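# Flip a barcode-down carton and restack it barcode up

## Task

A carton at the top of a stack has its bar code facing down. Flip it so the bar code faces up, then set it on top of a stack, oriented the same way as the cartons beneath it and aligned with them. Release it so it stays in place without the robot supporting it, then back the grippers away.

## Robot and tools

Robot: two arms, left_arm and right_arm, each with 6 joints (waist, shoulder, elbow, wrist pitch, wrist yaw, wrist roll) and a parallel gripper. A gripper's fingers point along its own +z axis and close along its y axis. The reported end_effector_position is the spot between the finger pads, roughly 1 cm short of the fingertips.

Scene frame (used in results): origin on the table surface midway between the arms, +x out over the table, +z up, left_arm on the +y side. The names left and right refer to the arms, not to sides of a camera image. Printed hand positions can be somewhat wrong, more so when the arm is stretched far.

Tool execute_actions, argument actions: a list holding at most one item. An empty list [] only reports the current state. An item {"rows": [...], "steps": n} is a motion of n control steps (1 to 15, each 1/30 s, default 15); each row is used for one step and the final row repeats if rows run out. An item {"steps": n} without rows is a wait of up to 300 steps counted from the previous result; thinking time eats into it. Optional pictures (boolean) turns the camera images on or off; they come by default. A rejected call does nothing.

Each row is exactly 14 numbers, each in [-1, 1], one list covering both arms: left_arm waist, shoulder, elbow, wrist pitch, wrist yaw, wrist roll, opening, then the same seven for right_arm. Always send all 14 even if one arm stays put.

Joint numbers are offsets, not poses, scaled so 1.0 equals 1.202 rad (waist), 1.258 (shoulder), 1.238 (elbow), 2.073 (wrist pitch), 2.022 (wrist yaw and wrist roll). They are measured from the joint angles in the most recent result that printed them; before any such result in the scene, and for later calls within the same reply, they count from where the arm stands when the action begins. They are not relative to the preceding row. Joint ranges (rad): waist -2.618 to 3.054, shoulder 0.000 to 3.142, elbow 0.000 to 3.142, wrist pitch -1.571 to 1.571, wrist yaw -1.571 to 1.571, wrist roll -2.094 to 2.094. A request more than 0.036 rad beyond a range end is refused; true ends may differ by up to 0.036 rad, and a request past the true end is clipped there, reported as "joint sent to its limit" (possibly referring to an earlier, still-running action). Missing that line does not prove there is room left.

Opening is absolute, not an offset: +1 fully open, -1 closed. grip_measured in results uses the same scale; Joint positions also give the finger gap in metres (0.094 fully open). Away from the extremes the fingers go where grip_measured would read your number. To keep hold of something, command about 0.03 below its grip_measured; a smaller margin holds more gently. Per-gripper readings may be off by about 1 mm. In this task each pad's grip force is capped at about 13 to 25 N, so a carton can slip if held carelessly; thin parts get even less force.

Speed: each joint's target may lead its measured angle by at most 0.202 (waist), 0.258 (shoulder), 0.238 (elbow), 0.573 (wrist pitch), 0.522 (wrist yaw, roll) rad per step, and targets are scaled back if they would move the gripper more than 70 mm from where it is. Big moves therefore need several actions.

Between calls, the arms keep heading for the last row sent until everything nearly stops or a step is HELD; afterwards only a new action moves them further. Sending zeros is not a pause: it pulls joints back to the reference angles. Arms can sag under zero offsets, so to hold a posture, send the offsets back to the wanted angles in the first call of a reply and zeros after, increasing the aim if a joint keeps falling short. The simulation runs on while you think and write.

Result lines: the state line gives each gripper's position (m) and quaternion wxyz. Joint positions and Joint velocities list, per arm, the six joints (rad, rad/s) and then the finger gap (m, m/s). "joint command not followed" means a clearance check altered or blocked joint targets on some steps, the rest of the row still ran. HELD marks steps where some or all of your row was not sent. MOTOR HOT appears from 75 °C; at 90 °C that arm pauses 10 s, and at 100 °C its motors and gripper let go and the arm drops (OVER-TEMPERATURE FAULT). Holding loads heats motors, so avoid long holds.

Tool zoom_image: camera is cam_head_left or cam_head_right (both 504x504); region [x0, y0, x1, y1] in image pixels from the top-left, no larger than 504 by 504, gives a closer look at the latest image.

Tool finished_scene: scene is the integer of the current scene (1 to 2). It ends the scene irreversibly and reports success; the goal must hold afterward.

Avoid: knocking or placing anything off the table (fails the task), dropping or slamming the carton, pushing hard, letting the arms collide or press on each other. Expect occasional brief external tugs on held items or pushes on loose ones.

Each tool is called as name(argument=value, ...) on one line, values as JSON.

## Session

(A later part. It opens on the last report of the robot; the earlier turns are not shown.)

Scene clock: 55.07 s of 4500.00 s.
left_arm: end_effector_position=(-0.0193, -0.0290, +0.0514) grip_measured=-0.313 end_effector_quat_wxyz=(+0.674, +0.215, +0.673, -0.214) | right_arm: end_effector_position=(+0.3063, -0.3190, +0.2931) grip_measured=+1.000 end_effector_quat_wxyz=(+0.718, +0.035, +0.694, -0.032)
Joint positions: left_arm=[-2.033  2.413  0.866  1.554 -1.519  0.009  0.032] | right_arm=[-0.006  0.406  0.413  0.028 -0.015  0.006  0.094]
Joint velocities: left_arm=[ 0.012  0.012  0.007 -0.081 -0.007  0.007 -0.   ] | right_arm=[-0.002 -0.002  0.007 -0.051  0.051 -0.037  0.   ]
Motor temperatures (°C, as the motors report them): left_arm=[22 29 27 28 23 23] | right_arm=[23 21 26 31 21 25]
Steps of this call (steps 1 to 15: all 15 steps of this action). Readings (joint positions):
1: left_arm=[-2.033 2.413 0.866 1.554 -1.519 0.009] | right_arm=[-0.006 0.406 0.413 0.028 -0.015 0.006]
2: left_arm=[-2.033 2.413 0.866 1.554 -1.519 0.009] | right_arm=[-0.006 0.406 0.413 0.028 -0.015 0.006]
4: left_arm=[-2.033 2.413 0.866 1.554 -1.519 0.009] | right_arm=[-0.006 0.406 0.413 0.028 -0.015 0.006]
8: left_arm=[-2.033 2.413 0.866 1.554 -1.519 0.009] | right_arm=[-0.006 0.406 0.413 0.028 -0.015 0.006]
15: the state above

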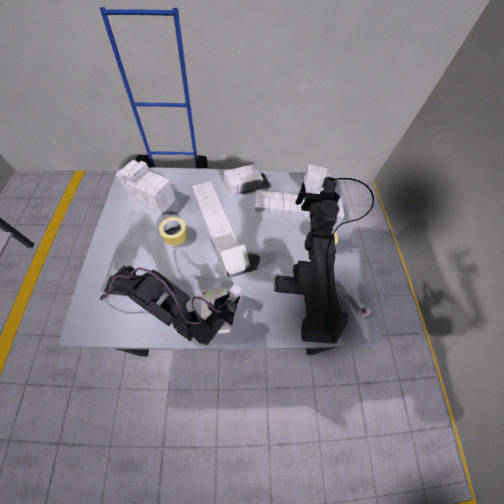

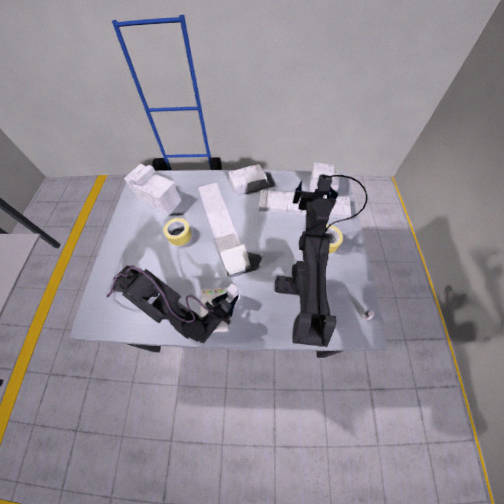

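execute_actions(actions=[{"rows":[[0,-0.05,0.01,-0.02,0,0,-0.4,0,0,0,0,0,0,1],[0,-0.1,0.01,-0.05,0,0,-0.4,0,0,0,0,0,0,1],[0,-0.15,0.01,-0.08,0,0,-0.4,0,0,0,0,0,0,1],[0,-0.2,0.03,-0.12,0,0,-0.4,0,0,0,0,0,0,1],[0,-0.65,0.7,-0.75,0,0,-0.4,0,0,0,0,0,0,1]]}], pictures=false)

execute_actions(actions=[{"steps":25}], pictures=false)

execute_actions(actions=[{"rows":[[1,-0.01,0.02,-0.72,0.755,0.16,-0.4,0,0,0,0,0,0,1]]}], pictures=false)

execute_actions(actions=[{"steps":30}])

zoom_image(camera="cam_head_right", region=[130, 160, 240, 270])

Scene clock: 57.70 s of 4500.00 s.
left_arm: end_effector_position=(-0.0484, -0.0749, +0.2757) grip_measured=-0.313 end_effector_quat_wxyz=(+0.666, +0.186, +0.680, -0.244) | right_arm: end_effector_position=(+0.3063, -0.3190, +0.2931) grip_measured=+1.000 end_effector_quat_wxyz=(+0.718, +0.035, +0.694, -0.032)
Joint positions: left_arm=[-2.033  1.901  1.253  0.745 -1.517  0.011  0.032] | right_arm=[-0.006  0.406  0.413  0.028 -0.015  0.006  0.094]
Joint velocities: left_arm=[-0.007 -0.989  0.926 -1.722  0.007 -0.022 -0.001] | right_arm=[ 0.002  0.002 -0.002  0.022  0.022 -0.081  0.   ]
Motor temperatures (°C, as the motors report them): left_arm=[22 29 27 28 23 23] | right_arm=[23 21 26 31 21 25]
Steps of this call (steps 1 to 15: the robot went on to your last target; steps 16 to 64: nothing new was sent; steps 65 to 79: all 15 steps of this action). Readings (joint positions):
65: left_arm=[-2.033 2.410 0.866 1.548 -1.519 0.009] | right_arm=[-0.006 0.406 0.413 0.028 -0.015 0.006]
66: left_arm=[-2.033 2.397 0.866 1.526 -1.519 0.009] | right_arm=[-0.006 0.406 0.413 0.028 -0.015 0.006]
68: left_arm=[-2.033 2.331 0.866 1.443 -1.519 0.010] | right_arm=[-0.006 0.406 0.413 0.028 -0.015 0.006]
72: left_arm=[-2.033 2.164 0.998 1.173 -1.526 0.010] | right_arm=[-0.006 0.406 0.413 0.028 -0.015 0.006]
79: the state above

Scene clock: 58.53 s of 4500.00 s.
left_arm: end_effector_position=(-0.0073, -0.0103, +0.4815) grip_measured=-0.313 end_effector_quat_wxyz=(+0.663, +0.170, +0.684, -0.252) | right_arm: end_effector_position=(+0.3063, -0.3190, +0.2931) grip_measured=+1.000 end_effector_quat_wxyz=(+0.718, +0.035, +0.694, -0.032)
Joint positions: left_arm=[-2.033  1.597  1.718  0.01  -1.529  0.01   0.032] | right_arm=[-0.006  0.406  0.413  0.028 -0.015  0.006  0.094]
Joint velocities: left_arm=[ 0.007 -0.022 -0.012 -0.095  0.037 -0.007  0.001] | right_arm=[-0.007  0.002  0.002  0.081 -0.022  0.007  0.   ]
Motor temperatures (°C, as the motors report them): left_arm=[22 29 27 28 23 23] | right_arm=[23 21 26 31 21 25]
Steps of this call (steps 1 to 25: the robot went on to your last target). Readings (joint positions):
1: left_arm=[-2.033 1.866 1.285 0.689 -1.516 0.011] | right_arm=[-0.006 0.406 0.413 0.028 -0.015 0.006]
2: left_arm=[-2.033 1.832 1.317 0.634 -1.516 0.011] | right_arm=[-0.006 0.406 0.413 0.028 -0.015 0.006]
4: left_arm=[-2.033 1.768 1.384 0.514 -1.517 0.011] | right_arm=[-0.006 0.406 0.413 0.028 -0.015 0.006]
8: left_arm=[-2.033 1.679 1.563 0.289 -1.519 0.010] | right_arm=[-0.006 0.406 0.413 0.028 -0.015 0.006]
25: the state above

Scene clock: 59.03 s of 4500.00 s.
left_arm: end_effector_position=(+0.1729, +0.0294, +0.2530) grip_measured=-0.313 end_effector_quat_wxyz=(+0.261, +0.676, +0.689, +0.021) | right_arm: end_effector_position=(+0.3063, -0.3190, +0.2931) grip_measured=+1.000 end_effector_quat_wxyz=(+0.718, +0.035, +0.694, -0.032)
Joint positions: left_arm=[-1.198  1.609  1.724 -1.238 -0.292  0.318  0.032] | right_arm=[-0.006  0.406  0.413  0.028 -0.015  0.006  0.094]
Joint velocities: left_arm=[ 2.005 -0.002  0.012 -1.868  2.059  0.183 -0.001] | right_arm=[ 0.012 -0.027  0.012 -0.022  0.037 -0.022  0.   ]
Motor temperatures (°C, as the motors report them): left_arm=[22 29 27 28 23 23] | right_arm=[23 21 26 31 21 25]
Steps of this call (steps 1 to 15: all 15 steps of this action). Readings (joint positions):
1: left_arm=[-2.012 1.595 1.720 -0.053 -1.470 0.049] | right_arm=[-0.006 0.406 0.413 0.028 -0.015 0.006]
2: left_arm=[-1.971 1.590 1.724 -0.145 -1.370 0.102] | right_arm=[-0.006 0.406 0.413 0.028 -0.015 0.006]
4: left_arm=[-1.853 1.592 1.724 -0.325 -1.193 0.176] | right_arm=[-0.006 0.406 0.413 0.028 -0.015 0.006]
8: left_arm=[-1.617 1.604 1.724 -0.681 -0.857 0.259] | right_arm=[-0.006 0.406 0.413 0.028 -0.015 0.006]
15: the state above

Scene clock: 60.03 s of 4500.00 s.
left_arm: end_effector_position=(+0.2167, +0.1220, +0.2269) grip_measured=-0.313 end_effector_quat_wxyz=(+0.100, +0.585, +0.805, -0.022) | right_arm: end_effector_position=(+0.3063, -0.3190, +0.2931) grip_measured=+1.000 end_effector_quat_wxyz=(+0.718, +0.035, +0.694, -0.032)
Joint positions: left_arm=[-0.824  1.609  1.724 -1.482 -0.017  0.331  0.032] | right_arm=[-0.006  0.406  0.413  0.028 -0.015  0.006  0.094]
Joint velocities: left_arm=[-0.017  0.012 -0.012  0.051 -0.007  0.051  0.   ] | right_arm=[-0.002 -0.002  0.007  0.022  0.051 -0.095  0.   ]
Motor temperatures (°C, as the motors report them): left_arm=[22 29 27 28 23 23] | right_arm=[23 21 26 32 21 25]
Steps of this call (steps 1 to 30: the robot went on to your last target). Readings (joint positions):
1: left_arm=[-1.126 1.609 1.724 -1.294 -0.232 0.322] | right_arm=[-0.006 0.406 0.413 0.028 -0.015 0.006]
2: left_arm=[-1.052 1.609 1.724 -1.336 -0.186 0.324] | right_arm=[-0.006 0.406 0.413 0.028 -0.015 0.006]
4: left_arm=[-0.911 1.609 1.724 -1.390 -0.127 0.327] | right_arm=[-0.006 0.406 0.413 0.028 -0.015 0.006]
8: left_arm=[-0.808 1.609 1.724 -1.449 -0.089 0.327] | right_arm=[-0.006 0.406 0.413 0.028 -0.015 0.006]
30: the state above

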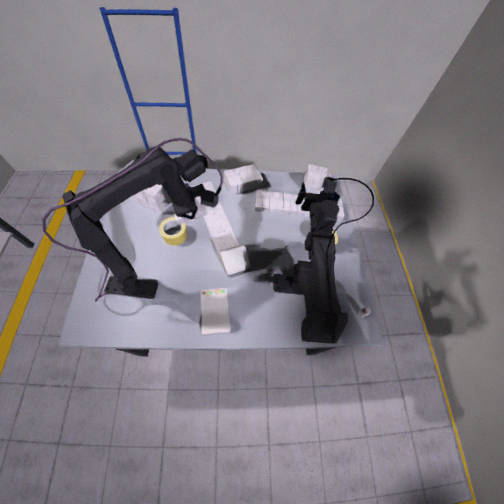

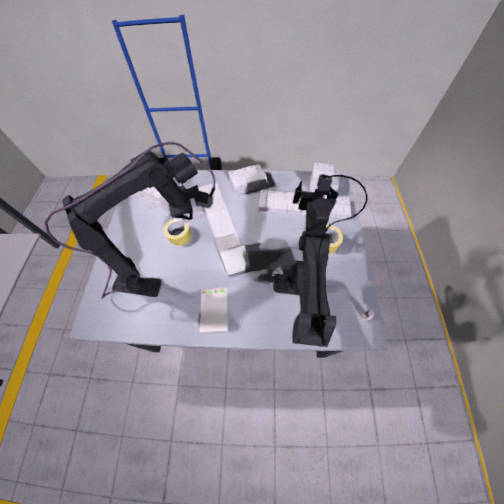

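Region (130, 160, 240, 270) of cam_head_right's 504x504 image, scaled by 4.582, with more detail than that image has.

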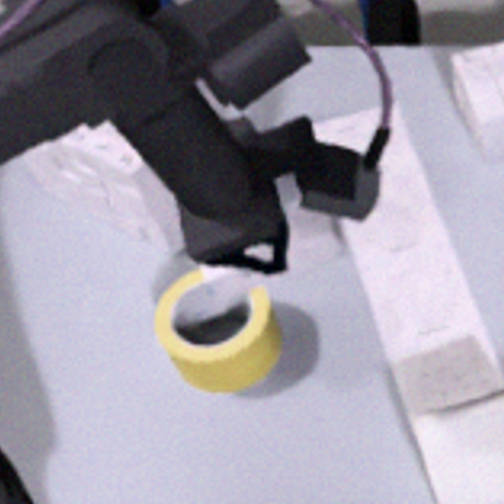

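execute_actions(actions=[{"rows":[[0.06,0.02,0.06,-0.045,0.012,0,-0.4,0,0,0,0,0,0,1],[0.12,0.05,0.09,-0.045,0.012,0,-0.4,0,0,0,0,0,0,1],[0.18,0.08,0.12,-0.045,0.012,0,-0.4,0,0,0,0,0,0,1],[0.24,0.11,0.15,-0.045,0.012,0,-0.4,0,0,0,0,0,0,1],[0.3,0.14,0.18,-0.045,0.012,0,-0.4,0,0,0,0,0,0,1],[0.36,0.17,0.21,-0.045,0.012,0,-0.4,0,0,0,0,0,0,1],[0.42,0.2,0.24,-0.045,0.012,0,-0.4,0,0,0,0,0,0,1],[0.48,0.23,0.27,-0.045,0.012,0,-0.4,0,0,0,0,0,0,1],[0.53,0.26,0.3,-0.045,0.012,0,-0.4,0,0,0,0,0,0,1],[0.57,0.29,0.33,-0.045,0.012,0,-0.4,0,0,0,0,0,0,1],[0.6,0.32,0.36,-0.045,0.012,0,-0.4,0,0,0,0,0,0,1],[0.62,0.345,0.39,-0.045,0.012,0,-0.4,0,0,0,0,0,0,1],[0.62,0.365,0.41,-0.045,0.012,0,-0.4,0,0,0,0,0,0,1],[0.62,0.38,0.425,-0.045,0.012,0,-0.4,0,0,0,0,0,0,1],[0.62,0.39,0.435,-0.045,0.012,0,-0.4,0,0,0,0,0,0,1]]}], pictures=false)

execute_actions(actions=[{"steps":15}])

zoom_image(camera="cam_head_right", region=[120, 150, 200, 220])

zoom_image(camera="cam_head_left", region=[115, 150, 195, 220])

Scene clock: 62.80 s of 4500.00 s.
left_arm: end_effector_position=(+0.4390, +0.3039, +0.1840) grip_measured=-0.312 end_effector_quat_wxyz=(+0.064, +0.247, +0.967, +0.009) | right_arm: end_effector_position=(+0.3063, -0.3190, +0.2931) grip_measured=+1.000 end_effector_quat_wxyz=(+0.718, +0.035, +0.694, -0.032)
Joint positions: left_arm=[-0.067  2.091  2.185 -1.536 -0.008  0.331  0.032] | right_arm=[-0.006  0.406  0.413  0.028 -0.015  0.006  0.094]
Joint velocities: left_arm=[ 0.75   0.72   0.559 -0.037 -0.242 -0.066 -0.001] | right_arm=[-0.002 -0.012  0.012  0.007 -0.007 -0.037  0.   ]
Motor temperatures (°C, as the motors report them): left_arm=[22 28 27 27 23 23] | right_arm=[23 21 26 32 21 25]
joint sent to its limit (left arm) — the command would take joint 4 (wrist pitch) past its lower limit, so that joint was sent only as far as its limit.
Steps of this call (steps 1 to 15: the robot went on to your last target; steps 16 to 68: nothing new was sent; steps 69 to 83: all 15 steps of this action). Readings (joint positions):
69: left_arm=[-0.817 1.613 1.731 -1.492 -0.010 0.331] | right_arm=[-0.006 0.406 0.413 0.028 -0.015 0.006]
70: left_arm=[-0.794 1.624 1.749 -1.513 0.002 0.332] | right_arm=[-0.006 0.406 0.413 0.028 -0.015 0.006]
72: left_arm=[-0.695 1.671 1.814 -1.544 0.018 0.334] | right_arm=[-0.006 0.406 0.413 0.028 -0.015 0.006]
76: left_arm=[-0.435 1.819 1.959 -1.544 0.015 0.334] | right_arm=[-0.006 0.406 0.413 0.028 -0.015 0.006]
83: the state above

Scene clock: 63.30 s of 4500.00 s.
left_arm: end_effector_position=(+0.4433, +0.2973, +0.1785) grip_measured=-0.312 end_effector_quat_wxyz=(+0.057, +0.253, +0.966, +0.007) | right_arm: end_effector_position=(+0.3063, -0.3190, +0.2931) grip_measured=+1.000 end_effector_quat_wxyz=(+0.718, +0.035, +0.694, -0.032)
Joint positions: left_arm=[-0.079  2.129  2.223 -1.55  -0.005  0.331  0.032] | right_arm=[-0.006  0.406  0.413  0.028 -0.015  0.006  0.094]
Joint velocities: left_arm=[-0.012 -0.012 -0.007  0.007  0.051 -0.037 -0.001] | right_arm=[-0.012  0.002  0.012 -0.081 -0.022  0.037  0.   ]
Motor temperatures (°C, as the motors report them): left_arm=[22 28 28 27 23 23] | right_arm=[23 21 26 32 21 25]
joint sent to its limit (left arm) — the command would take joint 4 (wrist pitch) past its lower limit, so that joint was sent only as far as its limit.
Steps of this call (steps 1 to 15: the robot went on to your last target). Readings (joint positions):
1: left_arm=[-0.048 2.110 2.198 -1.536 -0.015 0.331] | right_arm=[-0.006 0.406 0.413 0.028 -0.015 0.006]
2: left_arm=[-0.040 2.122 2.204 -1.536 -0.020 0.331] | right_arm=[-0.006 0.406 0.413 0.028 -0.015 0.006]
4: left_arm=[-0.046 2.129 2.206 -1.538 -0.021 0.331] | right_arm=[-0.006 0.406 0.413 0.028 -0.015 0.006]
8: left_arm=[-0.074 2.129 2.222 -1.546 -0.010 0.331] | right_arm=[-0.006 0.406 0.413 0.028 -0.015 0.006]
15: the state above

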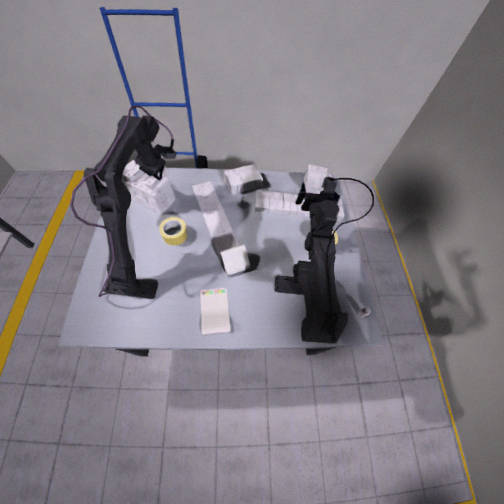

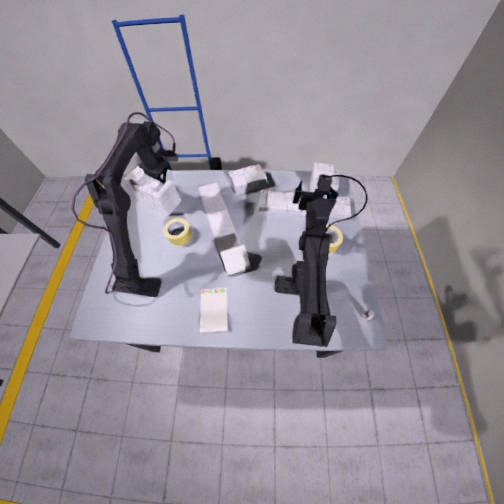

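Region (120, 150, 200, 220) of cam_head_right's 504x504 image, scaled by 6.300, with more detail than that image has; it fills the top 441 rows of this view, and the rest is white.

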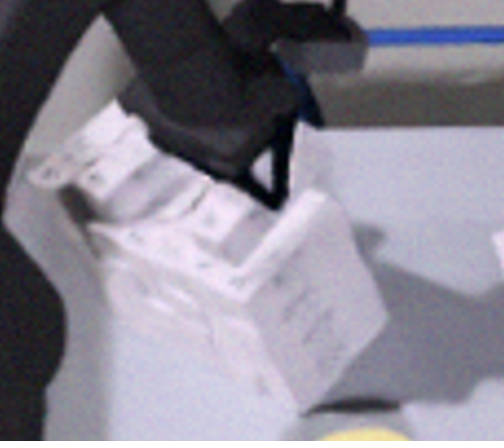

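Region (115, 150, 195, 220) of cam_head_left's 504x504 image, scaled by 6.300, with more detail than that image has; it fills the top 441 rows of this view, and the rest is white.

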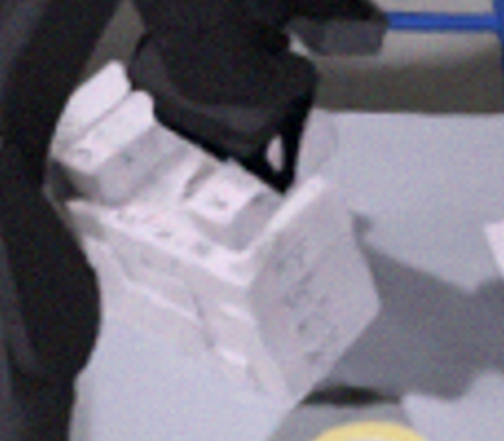

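execute_actions(actions=[{"rows":[[-0.005,-0.02,-0.01,0,0,0,-0.4,0,0,0,0,0,0,1],[-0.008,-0.02,-0.02,0,0,0,-0.4,0,0,0,0,0,0,1],[-0.008,-0.02,-0.03,0,0,0,-0.4,0,0,0,0,0,0,1],[-0.008,-0.02,-0.04,0,0,0,-0.4,0,0,0,0,0,0,1]]}])

zoom_image(camera="cam_head_right", region=[135, 160, 195, 215])

zoom_image(camera="cam_head_left", region=[130, 160, 190, 215])

Scene clock: 67.63 s of 4500.00 s.
left_arm: end_effector_position=(+0.4356, +0.2989, +0.1671) grip_measured=-0.312 end_effector_quat_wxyz=(+0.035, +0.253, +0.967, +0.005) | right_arm: end_effector_position=(+0.3063, -0.3190, +0.2931) grip_measured=+1.000 end_effector_quat_wxyz=(+0.718, +0.035, +0.694, -0.032)
Joint positions: left_arm=[-0.079  2.129  2.18  -1.552 -0.005  0.331  0.032] | right_arm=[-0.006  0.406  0.413  0.028 -0.015  0.006  0.094]
Joint velocities: left_arm=[ 0.002 -0.017  0.017  0.007 -0.022 -0.051  0.001] | right_arm=[ 0.002 -0.002  0.017 -0.007  0.007 -0.022  0.   ]
Motor temperatures (°C, as the motors report them): left_arm=[22 29 28 27 23 23] | right_arm=[23 21 27 32 21 25]
joint sent to its limit (left arm) — the command would take joint 4 (wrist pitch) past its lower limit, so that joint was sent only as far as its limit.
Steps of this call (steps 1 to 15: the robot went on to your last target; steps 16 to 90: nothing new was sent; then 0.83 s passed at rest; steps 91 to 105: all 15 steps of this action). Readings (joint positions):
91: left_arm=[-0.079 2.129 2.223 -1.551 -0.005 0.331] | right_arm=[-0.006 0.406 0.413 0.028 -0.015 0.006]
92: left_arm=[-0.079 2.129 2.221 -1.551 -0.005 0.331] | right_arm=[-0.006 0.406 0.413 0.028 -0.015 0.006]
94: left_arm=[-0.079 2.129 2.208 -1.551 -0.005 0.331] | right_arm=[-0.006 0.406 0.413 0.028 -0.015 0.006]
98: left_arm=[-0.079 2.129 2.180 -1.552 -0.005 0.331] | right_arm=[-0.006 0.406 0.413 0.028 -0.015 0.006]
105: the state above

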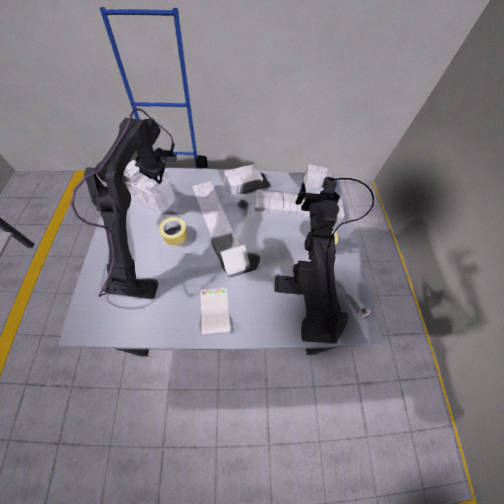

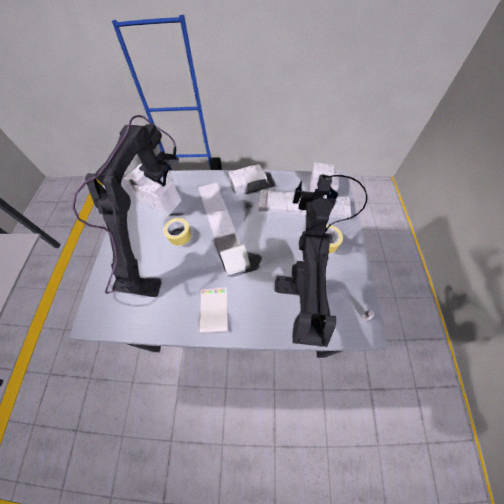

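Region (135, 160, 195, 215) of cam_head_right's 504x504 image, scaled by 8.400, with more detail than that image has; it fills the top 462 rows of this view, and the rest is white.

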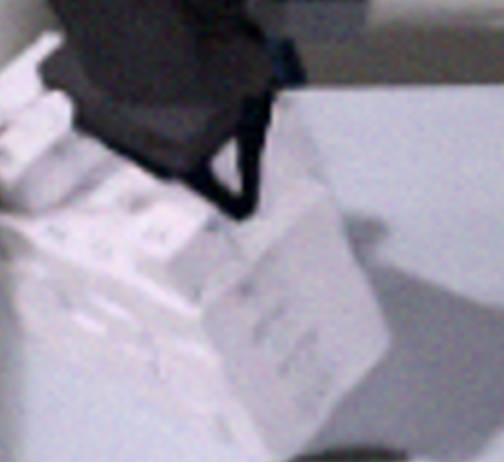

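Region (130, 160, 190, 215) of cam_head_left's 504x504 image, scaled by 8.400, with more detail than that image has; it fills the top 462 rows of this view, and the rest is white.

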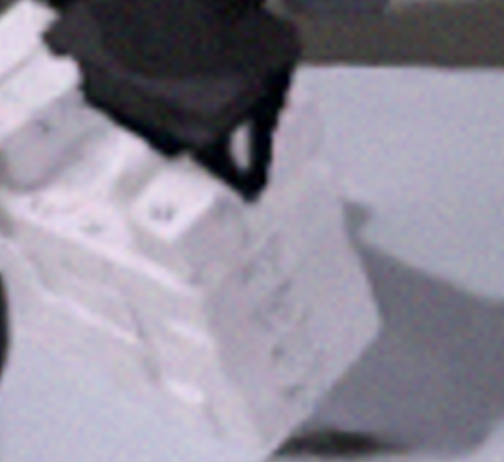

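Edges look collinear; lowering straight down.

execute_actions(actions=[{"rows":[[0,0,0,0,0,0,-0.4,0,0,0,0,0,0,1],[0,0.006,0,0,0,0,-0.4,0,0,0,0,0,0,1],[0,0.012,-0.005,0,0,0,-0.4,0,0,0,0,0,0,1],[0,0.018,-0.01,0,0,0,-0.4,0,0,0,0,0,0,1]]}])

zoom_image(camera="cam_head_right", region=[135, 160, 195, 215])

zoom_image(camera="cam_head_left", region=[130, 160, 190, 215])

Scene clock: 69.60 s of 4500.00 s.
left_arm: end_effector_position=(+0.4369, +0.2987, +0.1545) grip_measured=-0.312 end_effector_quat_wxyz=(+0.019, +0.254, +0.967, +0.004) | right_arm: end_effector_position=(+0.3063, -0.3190, +0.2931) grip_measured=+1.000 end_effector_quat_wxyz=(+0.718, +0.035, +0.694, -0.032)
Joint positions: left_arm=[-0.079  2.16   2.18  -1.552 -0.006  0.331  0.032] | right_arm=[-0.006  0.406  0.413  0.028 -0.015  0.006  0.094]
Joint velocities: left_arm=[-0.007 -0.002 -0.017 -0.051 -0.051 -0.007  0.   ] | right_arm=[-0.017  0.017 -0.022 -0.051  0.037  0.007  0.   ]
Motor temperatures (°C, as the motors report them): left_arm=[22 30 28 27 23 23] | right_arm=[23 21 27 32 21 25]
Steps of this call (steps 1 to 15: the robot went on to your last target; steps 16 to 44: nothing new was sent; steps 45 to 59: all 15 steps of this action). Readings (joint positions):
45: left_arm=[-0.079 2.129 2.180 -1.552 -0.005 0.331] | right_arm=[-0.006 0.406 0.413 0.028 -0.015 0.006]
46: left_arm=[-0.079 2.129 2.180 -1.552 -0.005 0.331] | right_arm=[-0.006 0.406 0.413 0.028 -0.015 0.006]
48: left_arm=[-0.079 2.133 2.180 -1.552 -0.005 0.331] | right_arm=[-0.006 0.406 0.413 0.028 -0.015 0.006]
52: left_arm=[-0.079 2.151 2.180 -1.552 -0.006 0.331] | right_arm=[-0.006 0.406 0.413 0.028 -0.015 0.006]
59: the state above

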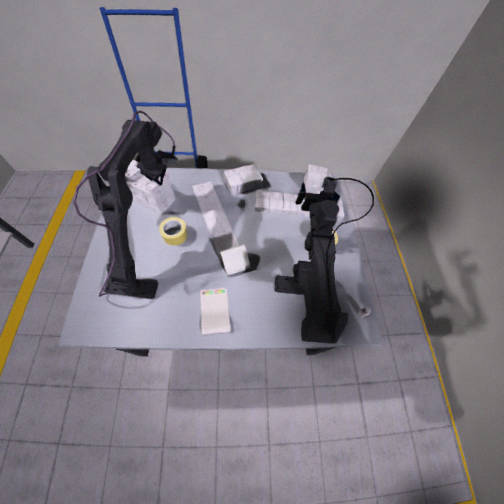

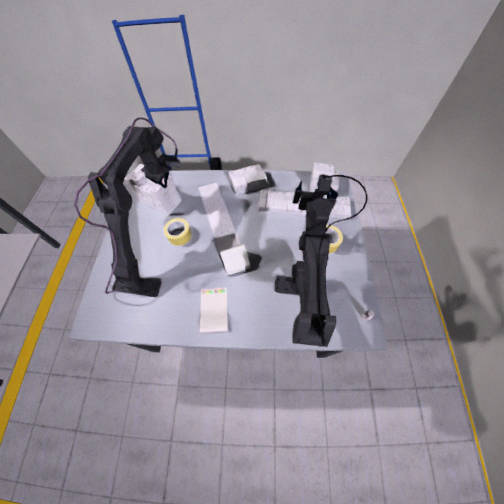

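Region (135, 160, 195, 215) of cam_head_right's 504x504 image, scaled by 8.400, with more detail than that image has; it fills the top 462 rows of this view, and the rest is white.

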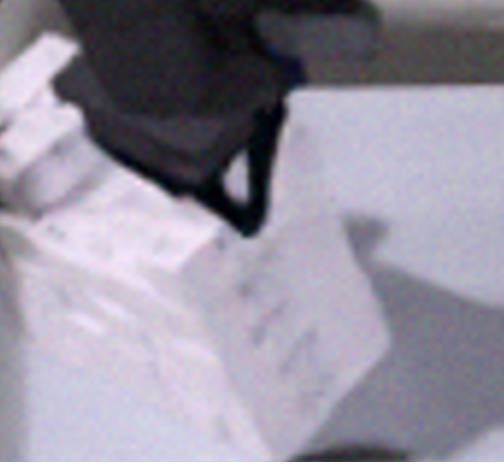

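Region (130, 160, 190, 215) of cam_head_left's 504x504 image, scaled by 8.400, with more detail than that image has; it fills the top 462 rows of this view, and the rest is white.

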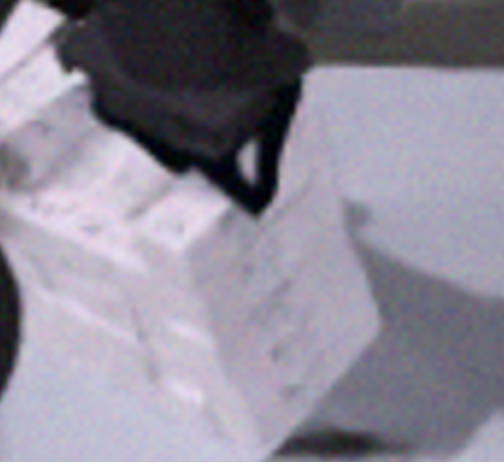

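execute_actions(actions=[{"rows":[[0,0.008,0,0,0,0,-0.4,0,0,0,0,0,0,1]],"steps":12}], pictures=false)

Scene clock: 70.43 s of 4500.00 s.
left_arm: end_effector_position=(+0.4374, +0.2987, +0.1482) grip_measured=-0.312 end_effector_quat_wxyz=(+0.011, +0.254, +0.967, +0.004) | right_arm: end_effector_position=(+0.3063, -0.3190, +0.2931) grip_measured=+1.000 end_effector_quat_wxyz=(+0.718, +0.035, +0.694, -0.032)
Joint positions: left_arm=[-0.079  2.176  2.18  -1.552 -0.007  0.331  0.032] | right_arm=[-0.006  0.406  0.413  0.028 -0.015  0.006  0.094]
Joint velocities: left_arm=[ 0.002  0.002  0.002  0.022  0.037  0.007 -0.001] | right_arm=[ 0.002 -0.012 -0.027 -0.051  0.007 -0.037  0.   ]
Motor temperatures (°C, as the motors report them): left_arm=[22 30 28 27 23 23] | right_arm=[23 21 27 32 21 25]
Steps of this call (steps 1 to 13: the robot went on to your last target; steps 14 to 25: all 12 steps of this action). Readings (joint positions):
14: left_arm=[-0.079 2.162 2.180 -1.552 -0.006 0.331] | right_arm=[-0.006 0.406 0.413 0.028 -0.015 0.006]
15: left_arm=[-0.079 2.163 2.180 -1.552 -0.006 0.331] | right_arm=[-0.006 0.406 0.413 0.028 -0.015 0.006]
17: left_arm=[-0.079 2.168 2.180 -1.552 -0.006 0.331] | right_arm=[-0.006 0.406 0.413 0.028 -0.015 0.006]
21: left_arm=[-0.079 2.175 2.180 -1.552 -0.006 0.331] | right_arm=[-0.006 0.406 0.413 0.028 -0.015 0.006]
25: the state above

execute_actions(actions=[{"rows":[[0,0.008,0,0,0,0,-0.4,0,0,0,0,0,0,1]],"steps":12}])

zoom_image(camera="cam_head_right", region=[135, 160, 195, 215])

zoom_image(camera="cam_head_left", region=[130, 160, 190, 215])

Scene clock: 71.63 s of 4500.00 s.
left_arm: end_effector_position=(+0.4374, +0.2987, +0.1453) grip_measured=-0.312 end_effector_quat_wxyz=(+0.007, +0.254, +0.967, +0.004) | right_arm: end_effector_position=(+0.3063, -0.3190, +0.2931) grip_measured=+1.000 end_effector_quat_wxyz=(+0.718, +0.035, +0.694, -0.032)
Joint positions: left_arm=[-0.079  2.183  2.18  -1.553 -0.007  0.331  0.032] | right_arm=[-0.006  0.406  0.413  0.028 -0.015  0.006  0.094]
Joint velocities: left_arm=[-0.012 -0.002 -0.002 -0.007  0.007 -0.007  0.001] | right_arm=[-0.007  0.007  0.012 -0.007  0.037  0.037  0.   ]
Motor temperatures (°C, as the motors report them): left_arm=[22 30 28 27 23 23] | right_arm=[23 21 27 32 21 25]
Steps of this call (steps 1 to 15: the robot went on to your last target; steps 16 to 24: nothing new was sent; steps 25 to 36: all 12 steps of this action). Readings (joint positions):
25: left_arm=[-0.079 2.177 2.180 -1.552 -0.007 0.331] | right_arm=[-0.006 0.406 0.413 0.028 -0.015 0.006]
26: left_arm=[-0.079 2.178 2.180 -1.552 -0.007 0.331] | right_arm=[-0.006 0.406 0.413 0.028 -0.015 0.006]
28: left_arm=[-0.079 2.183 2.180 -1.552 -0.007 0.331] | right_arm=[-0.006 0.406 0.413 0.028 -0.015 0.006]
32: left_arm=[-0.079 2.183 2.180 -1.553 -0.007 0.331] | right_arm=[-0.006 0.406 0.413 0.028 -0.015 0.006]
36: the state above

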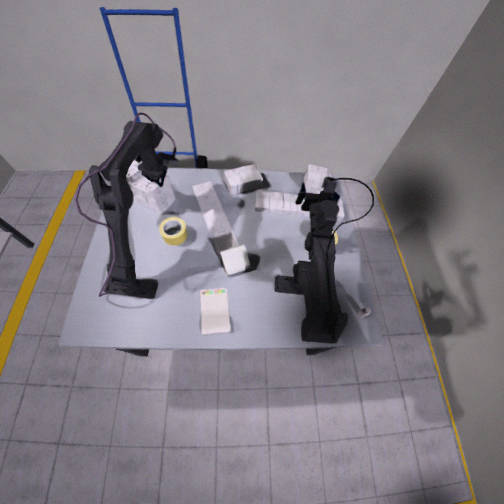

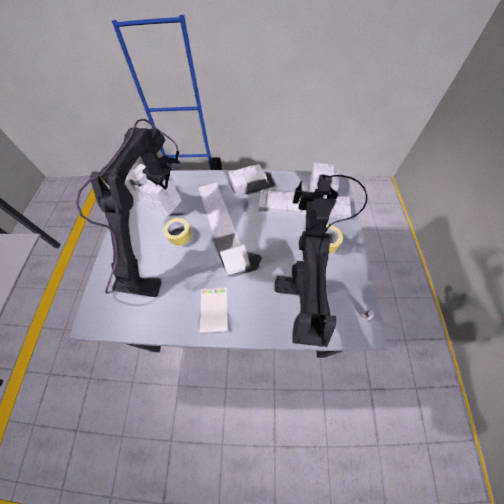

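Region (135, 160, 195, 215) of cam_head_right's 504x504 image, scaled by 8.400, with more detail than that image has; it fills the top 462 rows of this view, and the rest is white.

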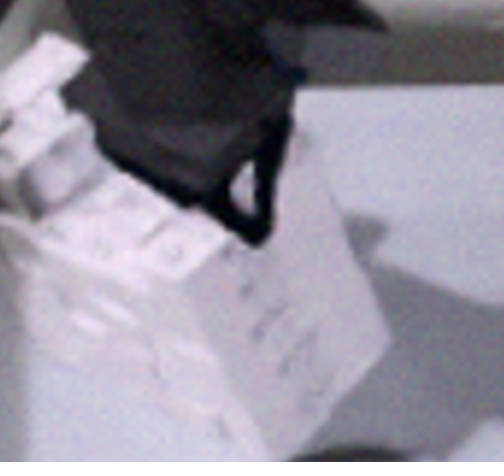

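Region (130, 160, 190, 215) of cam_head_left's 504x504 image, scaled by 8.400, with more detail than that image has; it fills the top 462 rows of this view, and the rest is white.

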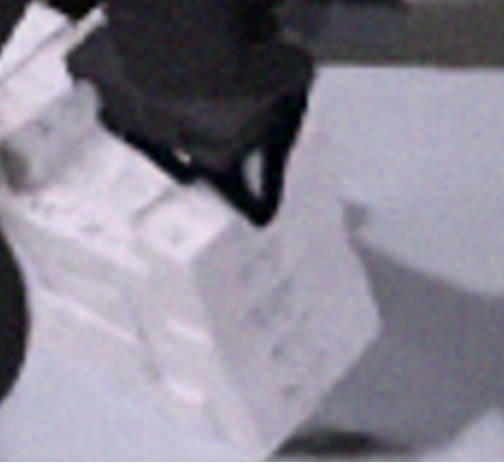

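execute_actions(actions=[{"rows":[[0,-0.01,0,0,0,0,0.2,0,0,0,0,0,0,1],[0,-0.01,0,0,0,0,0.2,0,0,0,0,0,0,1],[0,-0.01,0,0,0,0,0.2,0,0,0,0,0,0,1],[0,-0.01,0,0,0,0,0.2,0,0,0,0,0,0,1],[0,-0.01,0,0,0,0,0.2,0,0,0,0,0,0,1],[0,-0.04,0.01,0,0,0,0.2,0,0,0,0,0,0,1],[0,-0.07,0.01,0,0,0,0.2,0,0,0,0,0,0,1],[0,-0.11,0.01,0,0,0,0.2,0,0,0,0,0,0,1],[0,-0.15,0.01,0,0,0,0.2,0,0,0,0,0,0,1],[0,-0.35,0.01,0,0,0,0.2,0,0,0,0,0,0,1]]}], pictures=false)

execute_actions(actions=[{"steps":15}])

zoom_image(camera="cam_head_right", region=[135, 160, 195, 215])

zoom_image(camera="cam_head_left", region=[130, 160, 190, 215])

Scene clock: 73.90 s of 4500.00 s.
left_arm: end_effector_position=(+0.4177, +0.3028, +0.2474) grip_measured=+0.198 end_effector_quat_wxyz=(+0.137, +0.251, +0.958, +0.015) | right_arm: end_effector_position=(+0.3063, -0.3190, +0.2931) grip_measured=+1.000 end_effector_quat_wxyz=(+0.718, +0.035, +0.694, -0.032)
Joint positions: left_arm=[-0.079  1.923  2.18  -1.552 -0.009  0.331  0.056] | right_arm=[-0.006  0.406  0.413  0.028 -0.015  0.006  0.094]
Joint velocities: left_arm=[ 0.007 -1.302  0.007  0.007 -0.007  0.037 -0.   ] | right_arm=[ 0.012  0.002 -0.002 -0.022 -0.007  0.037  0.   ]
Motor temperatures (°C, as the motors report them): left_arm=[22 30 28 27 23 23] | right_arm=[23 21 27 32 21 25]
Steps of this call (steps 1 to 15: the robot went on to your last target; steps 16 to 53: nothing new was sent; steps 54 to 68: all 15 steps of this action). Readings (joint positions):
54: left_arm=[-0.079 2.183 2.180 -1.553 -0.007 0.331] | right_arm=[-0.006 0.406 0.413 0.028 -0.015 0.006]
55: left_arm=[-0.079 2.183 2.180 -1.553 -0.007 0.331] | right_arm=[-0.006 0.406 0.413 0.028 -0.015 0.006]
57: left_arm=[-0.079 2.183 2.180 -1.553 -0.007 0.331] | right_arm=[-0.006 0.406 0.413 0.028 -0.015 0.006]
61: left_arm=[-0.079 2.168 2.180 -1.553 -0.008 0.331] | right_arm=[-0.006 0.406 0.413 0.028 -0.015 0.006]
68: the state above

Scene clock: 74.40 s of 4500.00 s.
left_arm: end_effector_position=(+0.3895, +0.3080, +0.3125) grip_measured=+0.198 end_effector_quat_wxyz=(+0.224, +0.246, +0.943, +0.021) | right_arm: end_effector_position=(+0.3063, -0.3190, +0.2931) grip_measured=+1.000 end_effector_quat_wxyz=(+0.718, +0.035, +0.694, -0.032)
Joint positions: left_arm=[-0.079  1.746  2.18  -1.552 -0.009  0.331  0.056] | right_arm=[-0.006  0.406  0.413  0.028 -0.015  0.006  0.094]
Joint velocities: left_arm=[-0.012  0.022 -0.002  0.051  0.007 -0.095 -0.   ] | right_arm=[ 0.007 -0.012  0.017 -0.066 -0.037 -0.051  0.   ]
Motor temperatures (°C, as the motors report them): left_arm=[22 30 28 27 23 23] | right_arm=[23 21 27 33 21 25]
Steps of this call (steps 1 to 15: the robot went on to your last target). Readings (joint positions):
1: left_arm=[-0.079 1.877 2.180 -1.552 -0.009 0.331] | right_arm=[-0.006 0.406 0.413 0.028 -0.015 0.006]
2: left_arm=[-0.079 1.832 2.180 -1.552 -0.009 0.331] | right_arm=[-0.006 0.406 0.413 0.028 -0.015 0.006]
4: left_arm=[-0.079 1.758 2.180 -1.552 -0.009 0.331] | right_arm=[-0.006 0.406 0.413 0.028 -0.015 0.006]
8: left_arm=[-0.079 1.716 2.180 -1.552 -0.009 0.331] | right_arm=[-0.006 0.406 0.413 0.028 -0.015 0.006]
15: the state above

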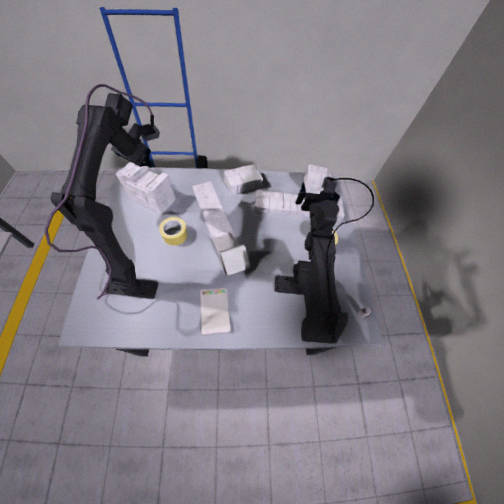

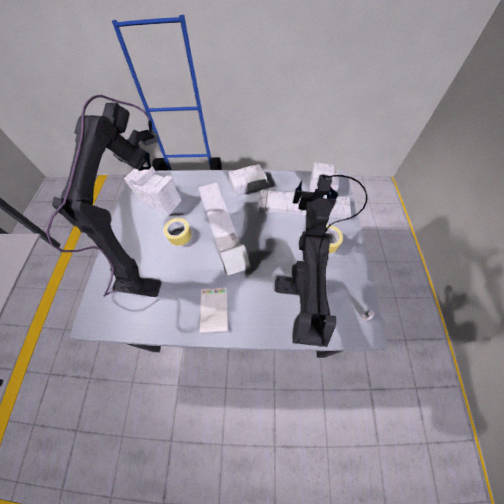

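Region (135, 160, 195, 215) of cam_head_right's 504x504 image, scaled by 8.400, with more detail than that image has; it fills the top 462 rows of this view, and the rest is white.

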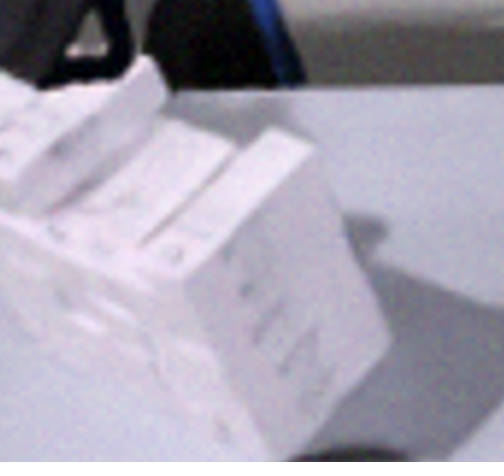

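Region (130, 160, 190, 215) of cam_head_left's 504x504 image, scaled by 8.400, with more detail than that image has; it fills the top 462 rows of this view, and the rest is white.

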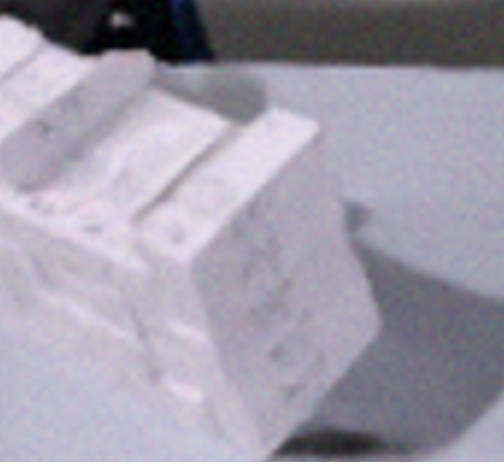

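finished_scene(scene=1)

The scene is finished: the task was done.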